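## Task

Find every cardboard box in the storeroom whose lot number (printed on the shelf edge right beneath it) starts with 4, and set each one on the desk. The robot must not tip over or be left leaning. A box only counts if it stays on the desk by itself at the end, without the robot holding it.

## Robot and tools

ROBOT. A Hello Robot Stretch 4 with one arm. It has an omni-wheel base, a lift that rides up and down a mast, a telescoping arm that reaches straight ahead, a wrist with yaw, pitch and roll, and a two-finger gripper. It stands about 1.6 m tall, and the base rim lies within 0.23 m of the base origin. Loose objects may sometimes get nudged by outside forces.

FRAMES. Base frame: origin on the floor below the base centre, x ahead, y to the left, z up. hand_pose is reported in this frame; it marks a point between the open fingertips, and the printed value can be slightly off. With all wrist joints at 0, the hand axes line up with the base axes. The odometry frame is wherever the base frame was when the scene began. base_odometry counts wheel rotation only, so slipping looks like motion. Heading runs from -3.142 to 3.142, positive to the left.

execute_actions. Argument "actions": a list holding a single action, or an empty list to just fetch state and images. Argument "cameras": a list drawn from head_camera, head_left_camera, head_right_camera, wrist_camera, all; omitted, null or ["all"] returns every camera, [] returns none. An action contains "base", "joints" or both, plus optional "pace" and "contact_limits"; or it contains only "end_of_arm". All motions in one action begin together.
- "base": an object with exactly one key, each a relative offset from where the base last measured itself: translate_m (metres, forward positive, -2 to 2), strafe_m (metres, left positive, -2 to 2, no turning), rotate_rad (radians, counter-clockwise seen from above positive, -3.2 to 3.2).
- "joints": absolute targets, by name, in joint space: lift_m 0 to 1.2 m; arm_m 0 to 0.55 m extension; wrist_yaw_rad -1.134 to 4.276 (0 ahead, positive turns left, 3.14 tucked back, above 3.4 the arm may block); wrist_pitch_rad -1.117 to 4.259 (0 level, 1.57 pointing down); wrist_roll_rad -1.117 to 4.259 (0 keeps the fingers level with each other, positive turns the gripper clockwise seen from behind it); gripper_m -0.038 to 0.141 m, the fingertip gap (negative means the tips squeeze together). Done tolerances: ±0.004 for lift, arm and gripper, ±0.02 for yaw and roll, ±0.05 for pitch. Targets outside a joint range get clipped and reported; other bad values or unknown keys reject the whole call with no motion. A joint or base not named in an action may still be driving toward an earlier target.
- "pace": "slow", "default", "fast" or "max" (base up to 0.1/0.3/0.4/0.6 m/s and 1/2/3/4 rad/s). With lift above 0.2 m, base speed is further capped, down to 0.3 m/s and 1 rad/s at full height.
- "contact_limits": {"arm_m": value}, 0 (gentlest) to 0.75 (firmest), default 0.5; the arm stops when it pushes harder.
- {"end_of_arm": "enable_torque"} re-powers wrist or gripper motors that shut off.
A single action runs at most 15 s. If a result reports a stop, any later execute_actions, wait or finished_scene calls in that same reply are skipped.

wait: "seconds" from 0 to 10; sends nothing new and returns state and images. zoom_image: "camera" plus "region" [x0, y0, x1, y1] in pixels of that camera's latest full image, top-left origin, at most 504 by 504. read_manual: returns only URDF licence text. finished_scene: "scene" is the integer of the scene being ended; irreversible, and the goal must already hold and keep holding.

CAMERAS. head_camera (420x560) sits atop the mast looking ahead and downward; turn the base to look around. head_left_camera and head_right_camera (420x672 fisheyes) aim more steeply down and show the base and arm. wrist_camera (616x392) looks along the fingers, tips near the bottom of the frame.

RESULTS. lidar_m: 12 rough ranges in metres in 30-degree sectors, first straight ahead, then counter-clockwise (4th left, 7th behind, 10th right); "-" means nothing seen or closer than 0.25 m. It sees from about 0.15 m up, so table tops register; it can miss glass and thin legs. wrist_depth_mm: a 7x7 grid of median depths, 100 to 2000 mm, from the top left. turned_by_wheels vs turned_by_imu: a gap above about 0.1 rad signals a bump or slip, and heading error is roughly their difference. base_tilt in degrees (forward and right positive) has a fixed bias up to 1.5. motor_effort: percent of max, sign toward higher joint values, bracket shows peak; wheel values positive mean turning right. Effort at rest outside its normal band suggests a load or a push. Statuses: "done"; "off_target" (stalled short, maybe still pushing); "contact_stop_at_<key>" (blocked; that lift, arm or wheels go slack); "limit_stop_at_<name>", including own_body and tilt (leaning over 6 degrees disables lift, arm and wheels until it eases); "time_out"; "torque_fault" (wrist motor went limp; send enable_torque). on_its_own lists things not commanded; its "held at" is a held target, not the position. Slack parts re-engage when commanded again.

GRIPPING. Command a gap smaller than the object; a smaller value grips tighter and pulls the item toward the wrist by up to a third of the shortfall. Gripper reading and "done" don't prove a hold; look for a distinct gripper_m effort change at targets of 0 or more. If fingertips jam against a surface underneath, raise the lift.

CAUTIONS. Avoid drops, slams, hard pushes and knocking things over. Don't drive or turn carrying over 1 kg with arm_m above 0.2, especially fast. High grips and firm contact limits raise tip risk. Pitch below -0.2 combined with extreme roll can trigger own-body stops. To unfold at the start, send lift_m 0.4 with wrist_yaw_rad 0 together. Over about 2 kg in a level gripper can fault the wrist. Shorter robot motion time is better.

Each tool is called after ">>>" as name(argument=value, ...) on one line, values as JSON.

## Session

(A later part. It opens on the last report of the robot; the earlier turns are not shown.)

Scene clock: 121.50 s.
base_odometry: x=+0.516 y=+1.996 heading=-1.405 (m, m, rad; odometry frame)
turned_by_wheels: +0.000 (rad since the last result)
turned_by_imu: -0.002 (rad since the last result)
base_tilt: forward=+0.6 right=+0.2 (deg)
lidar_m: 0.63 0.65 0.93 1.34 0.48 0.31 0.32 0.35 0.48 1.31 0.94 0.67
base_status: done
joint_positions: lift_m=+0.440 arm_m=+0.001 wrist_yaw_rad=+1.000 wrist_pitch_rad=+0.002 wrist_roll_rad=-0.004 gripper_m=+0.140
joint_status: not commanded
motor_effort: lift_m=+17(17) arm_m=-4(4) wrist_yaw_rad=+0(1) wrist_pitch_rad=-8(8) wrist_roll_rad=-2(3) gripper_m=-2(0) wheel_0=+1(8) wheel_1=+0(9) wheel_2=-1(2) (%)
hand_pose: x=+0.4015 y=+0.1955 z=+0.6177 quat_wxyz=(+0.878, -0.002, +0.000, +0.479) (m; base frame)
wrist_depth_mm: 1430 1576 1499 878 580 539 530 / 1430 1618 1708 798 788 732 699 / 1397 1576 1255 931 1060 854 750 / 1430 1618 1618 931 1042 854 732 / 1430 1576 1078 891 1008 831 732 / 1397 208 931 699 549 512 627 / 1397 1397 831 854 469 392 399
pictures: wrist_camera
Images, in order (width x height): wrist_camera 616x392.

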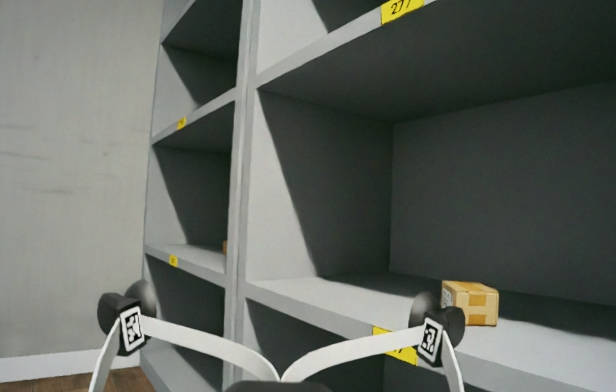

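>>> execute_actions(actions=[{"joints":{"lift_m":0.38}}], cameras=["wrist_camera"])

>>> execute_actions(actions=[{"base":{"strafe_m":0.6}}], cameras=["wrist_camera"])

Scene clock: 125.53 s.
base_odometry: x=+0.516 y=+1.996 heading=-1.405 (m, m, rad; odometry frame)
turned_by_wheels: +0.000 (rad since the last result)
turned_by_imu: +0.000 (rad since the last result)
base_tilt: forward=+0.6 right=+0.2 (deg)
lidar_m: 0.64 0.66 0.92 1.34 0.46 0.33 0.31 0.33 0.46 1.29 0.93 0.67
base_status: not commanded
joint_positions: lift_m=+0.380 arm_m=+0.001 wrist_yaw_rad=+1.000 wrist_pitch_rad=+0.002 wrist_roll_rad=-0.004 gripper_m=+0.140
joint_status: all done
motor_effort: lift_m=+16(14) arm_m=-4(4) wrist_yaw_rad=+0(0) wrist_pitch_rad=-8(8) wrist_roll_rad=-1(1) gripper_m=+3(1) wheel_0=+2(2) wheel_1=+0(0) wheel_2=-1(1) (%)
hand_pose: x=+0.4015 y=+0.1955 z=+0.5578 quat_wxyz=(+0.878, -0.002, +0.000, +0.479) (m; base frame)
wrist_depth_mm: 1430 1618 1576 741 668 654 647 / 1397 1661 1205 878 931 820 741 / 1430 1537 1537 931 1042 878 741 / 1366 1576 1708 917 1042 842 741 / 1397 1576 1078 866 991 768 723 / 1397 207 1661 891 504 389 362 / 1366 1336 831 878 931 809 707
pictures: wrist_camera
Images, in order (width x height): wrist_camera 616x392.

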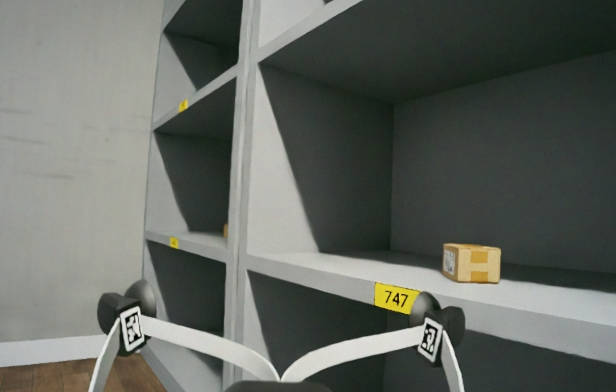

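Scene clock: 128.87 s.
base_odometry: x=+1.108 y=+2.096 heading=-1.405 (m, m, rad; odometry frame)
turned_by_wheels: +0.000 (rad since the last result)
turned_by_imu: -0.001 (rad since the last result)
base_tilt: forward=+0.4 right=+0.1 (deg)
lidar_m: 0.62 0.66 0.91 1.10 0.47 0.34 0.32 0.35 0.46 1.34 0.90 0.66
base_status: done
joint_positions: lift_m=+0.380 arm_m=+0.001 wrist_yaw_rad=+1.000 wrist_pitch_rad=+0.002 wrist_roll_rad=-0.004 gripper_m=+0.140
joint_status: not commanded
motor_effort: lift_m=+17(17) arm_m=-4(4) wrist_yaw_rad=+0(0) wrist_pitch_rad=-8(7) wrist_roll_rad=+0(2) gripper_m=+0(4) wheel_0=+2(9) wheel_1=+0(9) wheel_2=-1(1) (%)
hand_pose: x=+0.4015 y=+0.1955 z=+0.5577 quat_wxyz=(+0.878, -0.002, +0.000, +0.479) (m; base frame)
wrist_depth_mm: 931 1042 1160 741 676 421 362 / 946 1042 1138 960 946 421 359 / 931 1042 1160 1281 1098 415 364 / 931 1025 1138 1308 1078 413 357 / 917 1025 1098 878 854 404 359 / 917 208 1118 1281 508 387 345 / 917 976 1118 1205 960 387 342
pictures: wrist_camera
Images, in order (width x height): wrist_camera 616x392.

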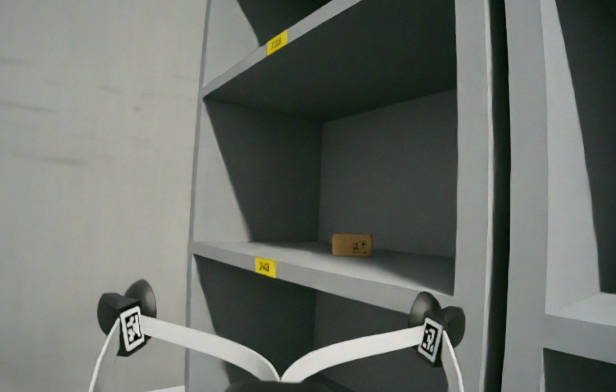

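>>> zoom_image(camera="wrist_camera", region=[200,20,340,290])

>>> execute_actions(actions=[{"base":{"strafe_m":-1.17},"joints":{"lift_m":0.93,"wrist_yaw_rad":0,"wrist_pitch_rad":0.27}}], cameras=[])

>>> execute_actions(actions=[{"joints":{"arm_m":0.15}}], cameras=["wrist_camera"])

Region (200, 20, 340, 290) of wrist_camera's 616x392 image, scaled by 1.867; it fills the left 261 columns of this view, and the rest is white.

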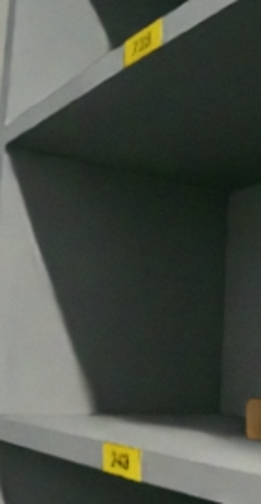

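Scene clock: 139.13 s.
base_odometry: x=-0.046 y=+1.902 heading=-1.405 (m, m, rad; odometry frame)
turned_by_wheels: +0.000 (rad since the last result)
turned_by_imu: +0.005 (rad since the last result)
base_tilt: forward=+0.6 right=+0.4 (deg)
lidar_m: 0.62 0.67 0.92 1.33 0.49 0.34 0.32 0.33 0.47 1.33 0.90 0.66
base_status: done
joint_positions: lift_m=+0.930 arm_m=+0.001 wrist_yaw_rad=+0.000 wrist_pitch_rad=+0.272 wrist_roll_rad=-0.004 gripper_m=+0.140
joint_status: all done
motor_effort: lift_m=+20(22) arm_m=-4(4) wrist_yaw_rad=-2(7) wrist_pitch_rad=-7(7) wrist_roll_rad=-1(2) gripper_m=-3(2) wheel_0=+0(8) wheel_1=+1(10) wheel_2=+0(2) (%)
hand_pose: x=+0.4499 y=-0.0874 z=+1.0305 quat_wxyz=(+0.991, -0.002, +0.136, +0.000) (m; base frame)
wrist_depth_mm: 699 798 788 820 809 699 512 / 715 820 831 842 842 699 500 / 723 842 854 842 866 707 496 / 615 654 615 723 788 647 492 / 439 436 439 449 459 473 466 / 741 208 931 960 946 615 488 / 750 854 878 917 904 591 492
pictures: none
No camera images: the call's "cameras" was empty. Leave "cameras" out to get every camera's image.

Scene clock: 140.63 s.
base_odometry: x=-0.046 y=+1.902 heading=-1.405 (m, m, rad; odometry frame)
turned_by_wheels: +0.000 (rad since the last result)
turned_by_imu: +0.000 (rad since the last result)
base_tilt: forward=+0.5 right=+0.4 (deg)
lidar_m: 0.62 0.67 0.92 1.31 0.47 0.33 0.33 0.34 0.47 1.33 0.90 0.67
base_status: not commanded
joint_positions: lift_m=+0.930 arm_m=+0.149 wrist_yaw_rad=+0.000 wrist_pitch_rad=+0.272 wrist_roll_rad=-0.004 gripper_m=+0.140
joint_status: all done
motor_effort: lift_m=+20(20) arm_m=+4(4) wrist_yaw_rad=-1(2) wrist_pitch_rad=-6(7) wrist_roll_rad=-1(2) gripper_m=+0(0) wheel_0=+0(0) wheel_1=+2(2) wheel_2=+0(0) (%)
hand_pose: x=+0.5980 y=-0.0874 z=+1.0305 quat_wxyz=(+0.991, -0.002, +0.136, +0.000) (m; base frame)
wrist_depth_mm: 661 661 668 676 676 661 517 / 668 676 683 691 699 699 496 / 691 699 699 715 715 699 500 / 609 647 683 732 732 647 496 / 382 402 379 433 452 469 445 / 289 208 303 310 304 322 322 / 741 798 549 300 820 554 462
pictures: wrist_camera
Images, in order (width x height): wrist_camera 616x392.

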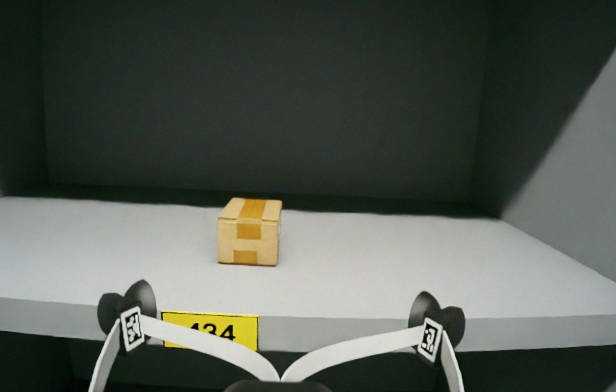

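>>> execute_actions(actions=[{"base":{"strafe_m":0.03},"joints":{"arm_m":0.33,"lift_m":0.922}}], cameras=["wrist_camera"])

>>> execute_actions(actions=[{"joints":{"gripper_m":0.01}}], cameras=[])

>>> execute_actions(actions=[{"joints":{"lift_m":0.96}}], cameras=[])

>>> execute_actions(actions=[{"joints":{"arm_m":0}}], cameras=["wrist_camera"])

Scene clock: 147.63 s.
base_odometry: x=-0.016 y=+1.907 heading=-1.405 (m, m, rad; odometry frame)
turned_by_wheels: +0.000 (rad since the last result)
turned_by_imu: +0.000 (rad since the last result)
base_tilt: forward=+0.4 right=+0.2 (deg)
lidar_m: 0.62 0.68 0.92 1.31 0.47 0.35 0.32 0.34 0.46 1.33 0.92 0.67
base_status: done
joint_positions: lift_m=+0.922 arm_m=+0.329 wrist_yaw_rad=+0.000 wrist_pitch_rad=+0.272 wrist_roll_rad=-0.004 gripper_m=+0.140
joint_status: all done
motor_effort: lift_m=+16(19) arm_m=+4(5) wrist_yaw_rad=-1(0) wrist_pitch_rad=-7(8) wrist_roll_rad=-3(2) gripper_m=-3(0) wheel_0=+1(7) wheel_1=-1(9) wheel_2=+0(1) (%)
hand_pose: x=+0.7780 y=-0.0874 z=+1.0229 quat_wxyz=(+0.991, -0.002, +0.136, +0.000) (m; base frame)
wrist_depth_mm: 488 496 496 504 512 512 517 / 512 517 517 521 521 535 525 / 521 521 535 539 544 554 539 / 530 544 549 569 559 559 539 / 364 377 392 387 424 439 452 / 263 207 204 205 282 304 306 / 215 204 206 206 218 229 -
pictures: wrist_camera
Images, in order (width x height): wrist_camera 616x392.

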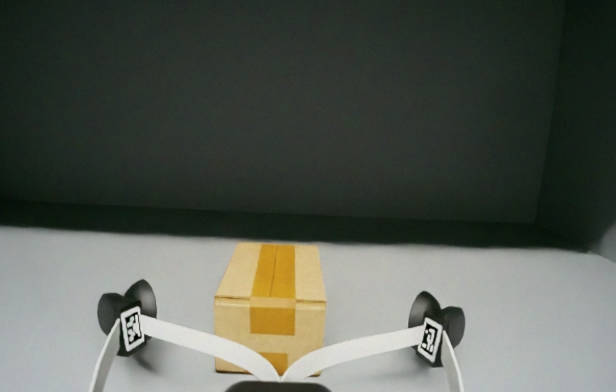

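Scene clock: 149.90 s.
base_odometry: x=-0.016 y=+1.907 heading=-1.405 (m, m, rad; odometry frame)
turned_by_wheels: +0.000 (rad since the last result)
turned_by_imu: +0.000 (rad since the last result)
base_tilt: forward=+0.6 right=+0.3 (deg)
lidar_m: 0.61 0.67 0.92 1.33 0.48 0.34 0.32 0.34 0.48 1.35 0.93 0.65
base_status: not commanded
joint_positions: lift_m=+0.922 arm_m=+0.329 wrist_yaw_rad=+0.000 wrist_pitch_rad=+0.273 wrist_roll_rad=-0.004 gripper_m=+0.010
joint_status: all done
motor_effort: lift_m=+16(16) arm_m=+4(4) wrist_yaw_rad=-1(1) wrist_pitch_rad=-10(11) wrist_roll_rad=-1(2) gripper_m=-23(19) wheel_0=+1(1) wheel_1=-1(2) wheel_2=+0(0) (%)
hand_pose: x=+0.7779 y=-0.0874 z=+1.0226 quat_wxyz=(+0.991, -0.002, +0.136, +0.000) (m; base frame)
wrist_depth_mm: 492 500 496 504 512 517 521 / 500 508 525 521 521 535 530 / 517 525 530 539 539 554 535 / 530 544 544 559 564 569 539 / 357 375 389 382 421 433 442 / 259 271 193 191 297 301 301 / 214 167 191 193 178 229 -
pictures: none
No camera images: the call's "cameras" was empty. Leave "cameras" out to get every camera's image.

Scene clock: 150.90 s.
base_odometry: x=-0.016 y=+1.907 heading=-1.405 (m, m, rad; odometry frame)
turned_by_wheels: +0.000 (rad since the last result)
turned_by_imu: +0.000 (rad since the last result)
base_tilt: forward=+0.6 right=+0.1 (deg)
lidar_m: 0.63 0.67 0.92 1.33 0.48 0.34 0.32 0.34 0.47 1.34 0.95 0.66
base_status: not commanded
joint_positions: lift_m=+0.960 arm_m=+0.329 wrist_yaw_rad=+0.000 wrist_pitch_rad=+0.274 wrist_roll_rad=-0.004 gripper_m=+0.010
joint_status: all done
motor_effort: lift_m=+22(24) arm_m=+4(4) wrist_yaw_rad=-1(1) wrist_pitch_rad=-11(10) wrist_roll_rad=-2(1) gripper_m=-18(20) wheel_0=+1(1) wheel_1=-1(1) wheel_2=+0(0) (%)
hand_pose: x=+0.7779 y=-0.0874 z=+1.0600 quat_wxyz=(+0.991, -0.002, +0.136, +0.000) (m; base frame)
wrist_depth_mm: 496 496 504 517 512 517 521 / 504 512 512 525 525 530 530 / 517 535 530 544 544 554 535 / 539 549 549 554 554 569 535 / 452 469 492 484 525 544 512 / 329 343 193 191 370 379 379 / 270 167 191 193 178 286 303
pictures: none
No camera images: the call's "cameras" was empty. Leave "cameras" out to get every camera's image.

Scene clock: 153.00 s.
base_odometry: x=-0.016 y=+1.907 heading=-1.405 (m, m, rad; odometry frame)
turned_by_wheels: +0.000 (rad since the last result)
turned_by_imu: +0.000 (rad since the last result)
base_tilt: forward=+0.7 right=+0.3 (deg)
lidar_m: 0.52 0.66 0.94 1.32 0.47 0.36 0.32 0.33 0.45 1.37 0.91 0.66
base_status: not commanded
joint_positions: lift_m=+0.960 arm_m=+0.001 wrist_yaw_rad=+0.000 wrist_pitch_rad=+0.274 wrist_roll_rad=-0.004 gripper_m=+0.010
joint_status: all done
motor_effort: lift_m=+22(22) arm_m=-4(4) wrist_yaw_rad=-1(1) wrist_pitch_rad=-12(12) wrist_roll_rad=-1(0) gripper_m=-23(21) wheel_0=+1(1) wheel_1=-1(1) wheel_2=+0(0) (%)
hand_pose: x=+0.4498 y=-0.0875 z=+1.0600 quat_wxyz=(+0.991, -0.002, +0.136, +0.000) (m; base frame)
wrist_depth_mm: 654 788 798 820 820 750 544 / 676 809 831 842 831 750 539 / 683 842 842 866 878 759 535 / 647 768 809 854 866 741 535 / 462 473 496 484 539 554 517 / 691 917 193 191 459 634 488 / 691 168 190 193 178 634 525
pictures: wrist_camera
Images, in order (width x height): wrist_camera 616x392.

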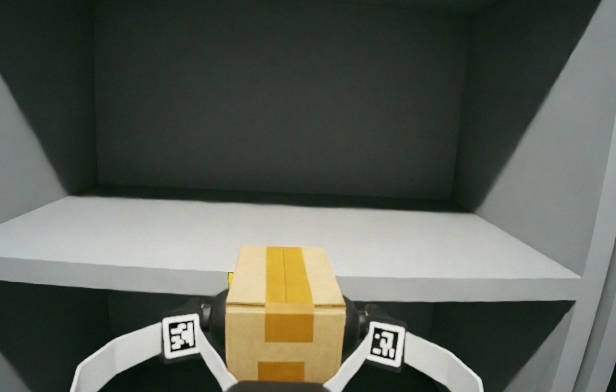

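>>> execute_actions(actions=[{"base":{"strafe_m":-1.95},"joints":{"lift_m":0.72}}], cameras=[])

>>> execute_actions(actions=[{"base":{"translate_m":1.95},"pace":"fast"}], cameras=[])

>>> execute_actions(actions=[{"base":{"strafe_m":1.1},"joints":{"arm_m":0.4}}], cameras=["head_left_camera"])

>>> execute_actions(actions=[{"joints":{"lift_m":0.656}}], cameras=[])

Scene clock: 165.10 s.
base_odometry: x=-1.939 y=+1.585 heading=-1.405 (m, m, rad; odometry frame)
turned_by_wheels: +0.000 (rad since the last result)
turned_by_imu: +0.007 (rad since the last result)
base_tilt: forward=+0.5 right=+0.2 (deg)
lidar_m: 2.08 0.81 0.90 1.35 0.50 0.34 0.33 0.35 0.49 0.46 0.48 0.74
base_status: done
joint_positions: lift_m=+0.720 arm_m=+0.001 wrist_yaw_rad=+0.000 wrist_pitch_rad=+0.274 wrist_roll_rad=-0.004 gripper_m=+0.010
joint_status: all done
motor_effort: lift_m=+17(20) arm_m=-4(4) wrist_yaw_rad=-1(1) wrist_pitch_rad=-11(12) wrist_roll_rad=-2(1) gripper_m=-19(19) wheel_0=-1(8) wheel_1=+0(8) wheel_2=+0(1) (%)
hand_pose: x=+0.4498 y=-0.0874 z=+0.8204 quat_wxyz=(+0.991, -0.002, +0.136, +0.000) (m; base frame)
wrist_depth_mm: - - - - 1661 842 597 / - - - - 1618 842 591 / - - - - 1618 842 603 / - - - - 1576 820 597 / - - - - 1464 809 591 / 1499 1756 192 192 1205 788 580 / 931 167 190 193 178 699 564
pictures: none
No camera images: the call's "cameras" was empty. Leave "cameras" out to get every camera's image.

Scene clock: 171.33 s.
base_odometry: x=-1.617 y=-0.338 heading=-1.405 (m, m, rad; odometry frame)
turned_by_wheels: +0.000 (rad since the last result)
turned_by_imu: -0.005 (rad since the last result)
base_tilt: forward=+0.6 right=+0.0 (deg)
lidar_m: 1.39 0.95 0.93 3.26 1.18 0.97 2.10 0.76 0.51 0.48 0.48 0.72
base_status: done
joint_positions: lift_m=+0.720 arm_m=+0.001 wrist_yaw_rad=+0.000 wrist_pitch_rad=+0.274 wrist_roll_rad=-0.004 gripper_m=+0.010
joint_status: not commanded
motor_effort: lift_m=+17(17) arm_m=-4(4) wrist_yaw_rad=-1(0) wrist_pitch_rad=-11(11) wrist_roll_rad=-1(2) gripper_m=-18(18) wheel_0=-1(7) wheel_1=+0(9) wheel_2=+0(10) (%)
hand_pose: x=+0.4498 y=-0.0874 z=+0.8204 quat_wxyz=(+0.991, -0.002, +0.136, +0.000) (m; base frame)
wrist_depth_mm: 1118 1078 1078 1118 1118 854 603 / 1098 1118 1138 1160 1138 854 603 / 1118 1138 1138 1182 1182 878 609 / 1160 1160 1182 1205 1205 854 591 / 1205 1229 1229 1229 1255 842 591 / 1229 1281 193 191 1205 820 591 / 1281 167 191 193 179 723 585
pictures: none
No camera images: the call's "cameras" was empty. Leave "cameras" out to get every camera's image.

Scene clock: 176.33 s.
base_odometry: x=-0.532 y=-0.157 heading=-1.405 (m, m, rad; odometry frame)
turned_by_wheels: +0.000 (rad since the last result)
turned_by_imu: -0.004 (rad since the last result)
base_tilt: forward=+0.7 right=+0.1 (deg)
lidar_m: 0.62 0.67 0.92 2.66 1.22 0.86 0.83 0.87 1.67 1.57 1.63 0.66
base_status: done
joint_positions: lift_m=+0.720 arm_m=+0.399 wrist_yaw_rad=+0.000 wrist_pitch_rad=+0.273 wrist_roll_rad=-0.004 gripper_m=+0.010
joint_status: all done
motor_effort: lift_m=+17(17) arm_m=+4(5) wrist_yaw_rad=-1(1) wrist_pitch_rad=-11(12) wrist_roll_rad=+0(2) gripper_m=-21(25) wheel_0=+1(8) wheel_1=-2(8) wheel_2=-1(2) (%)
hand_pose: x=+0.8479 y=-0.0874 z=+0.8204 quat_wxyz=(+0.991, -0.002, +0.136, +0.000) (m; base frame)
wrist_depth_mm: 715 723 741 732 750 759 768 / 750 750 759 768 759 778 778 / 768 768 778 798 809 798 809 / 778 798 809 820 820 820 842 / 525 549 569 559 621 842 866 / 379 402 193 191 436 439 878 / 312 167 190 193 178 334 349
pictures: head_left_camera
Images, in order (width x height): head_left_camera 420x672.

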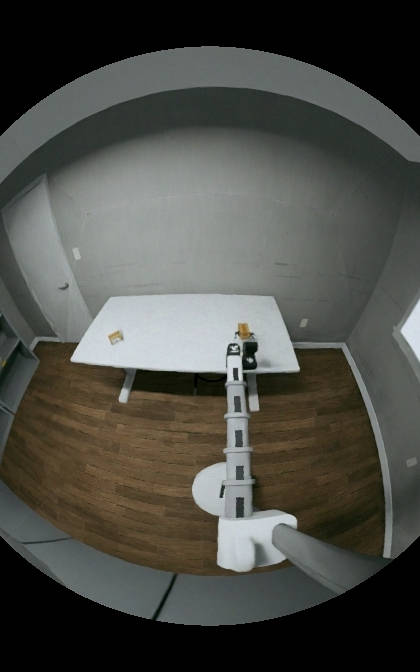

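Scene clock: 177.53 s.
base_odometry: x=-0.532 y=-0.157 heading=-1.405 (m, m, rad; odometry frame)
turned_by_wheels: +0.000 (rad since the last result)
turned_by_imu: +0.000 (rad since the last result)
base_tilt: forward=+0.5 right=+0.1 (deg)
lidar_m: 0.64 0.66 0.91 2.65 1.21 0.86 0.82 0.85 1.69 1.58 1.63 0.64
base_status: not commanded
joint_positions: lift_m=+0.656 arm_m=+0.399 wrist_yaw_rad=+0.000 wrist_pitch_rad=+0.274 wrist_roll_rad=-0.004 gripper_m=+0.010
joint_status: all done
motor_effort: lift_m=+16(15) arm_m=+4(4) wrist_yaw_rad=-1(1) wrist_pitch_rad=-11(10) wrist_roll_rad=-2(1) gripper_m=-15(18) wheel_0=+2(2) wheel_1=-1(1) wheel_2=-1(1) (%)
hand_pose: x=+0.8479 y=-0.0874 z=+0.7565 quat_wxyz=(+0.991, -0.002, +0.136, +0.000) (m; base frame)
wrist_depth_mm: 732 732 732 750 750 759 778 / 741 732 768 768 778 798 778 / 768 768 778 778 778 809 820 / 597 615 654 691 741 820 854 / 370 387 399 397 436 445 854 / 268 278 192 191 307 310 310 / 220 167 190 192 179 235 -
pictures: none
No camera images: the call's "cameras" was empty. Leave "cameras" out to get every camera's image.

>>> execute_actions(actions=[{"joints":{"gripper_m":0.12}}], cameras=[])

>>> execute_actions(actions=[{"joints":{"arm_m":0.25}}], cameras=[])

>>> finished_scene(scene=1)

Scene clock: 183.60 s.
base_odometry: x=-0.532 y=-0.157 heading=-1.405 (m, m, rad; odometry frame)
turned_by_wheels: +0.000 (rad since the last result)
turned_by_imu: +0.000 (rad since the last result)
base_tilt: forward=+0.6 right=+0.1 (deg)
lidar_m: 0.64 0.68 0.93 2.64 1.21 0.87 0.83 0.85 1.69 1.57 1.63 0.65
base_status: not commanded
joint_positions: lift_m=+0.656 arm_m=+0.399 wrist_yaw_rad=+0.000 wrist_pitch_rad=+0.273 wrist_roll_rad=-0.004 gripper_m=+0.120
joint_status: all done
motor_effort: lift_m=+16(16) arm_m=+4(4) wrist_yaw_rad=-1(1) wrist_pitch_rad=-8(12) wrist_roll_rad=-2(2) gripper_m=-6(21) wheel_0=+1(1) wheel_1=-2(1) wheel_2=-1(1) (%)
hand_pose: x=+0.8480 y=-0.0874 z=+0.7567 quat_wxyz=(+0.991, -0.002, +0.136, +0.000) (m; base frame)
wrist_depth_mm: 732 741 750 750 759 759 768 / 759 750 759 778 778 778 788 / 759 759 788 788 798 809 809 / 591 621 654 699 750 842 831 / 373 389 404 399 442 452 866 / 268 215 262 206 289 314 314 / 221 211 204 207 208 242 -
pictures: none
No camera images: the call's "cameras" was empty. Leave "cameras" out to get every camera's image.

Scene clock: 185.10 s.
base_odometry: x=-0.532 y=-0.157 heading=-1.405 (m, m, rad; odometry frame)
turned_by_wheels: +0.000 (rad since the last result)
turned_by_imu: +0.000 (rad since the last result)
base_tilt: forward=+0.7 right=+0.1 (deg)
lidar_m: 0.63 0.67 0.92 2.64 1.18 0.87 0.83 0.84 1.67 1.57 1.64 0.67
base_status: not commanded
joint_positions: lift_m=+0.656 arm_m=+0.251 wrist_yaw_rad=+0.000 wrist_pitch_rad=+0.272 wrist_roll_rad=-0.004 gripper_m=+0.120
joint_status: all done
motor_effort: lift_m=+16(16) arm_m=-4(5) wrist_yaw_rad=-1(1) wrist_pitch_rad=-8(7) wrist_roll_rad=-1(2) gripper_m=+1(0) wheel_0=+1(1) wheel_1=-1(2) wheel_2=-1(1) (%)
hand_pose: x=+0.6995 y=-0.0874 z=+0.7568 quat_wxyz=(+0.991, -0.002, +0.136, +0.000) (m; base frame)
wrist_depth_mm: 854 842 866 891 904 891 917 / 866 891 891 904 891 931 931 / 917 946 931 917 946 960 991 / 603 627 668 699 759 976 991 / 373 397 404 353 442 452 1008 / 272 214 296 303 289 314 314 / 221 212 216 231 209 244 -
pictures: none
No camera images: the call's "cameras" was empty. Leave "cameras" out to get every camera's image.

The scene is finished: the task was done.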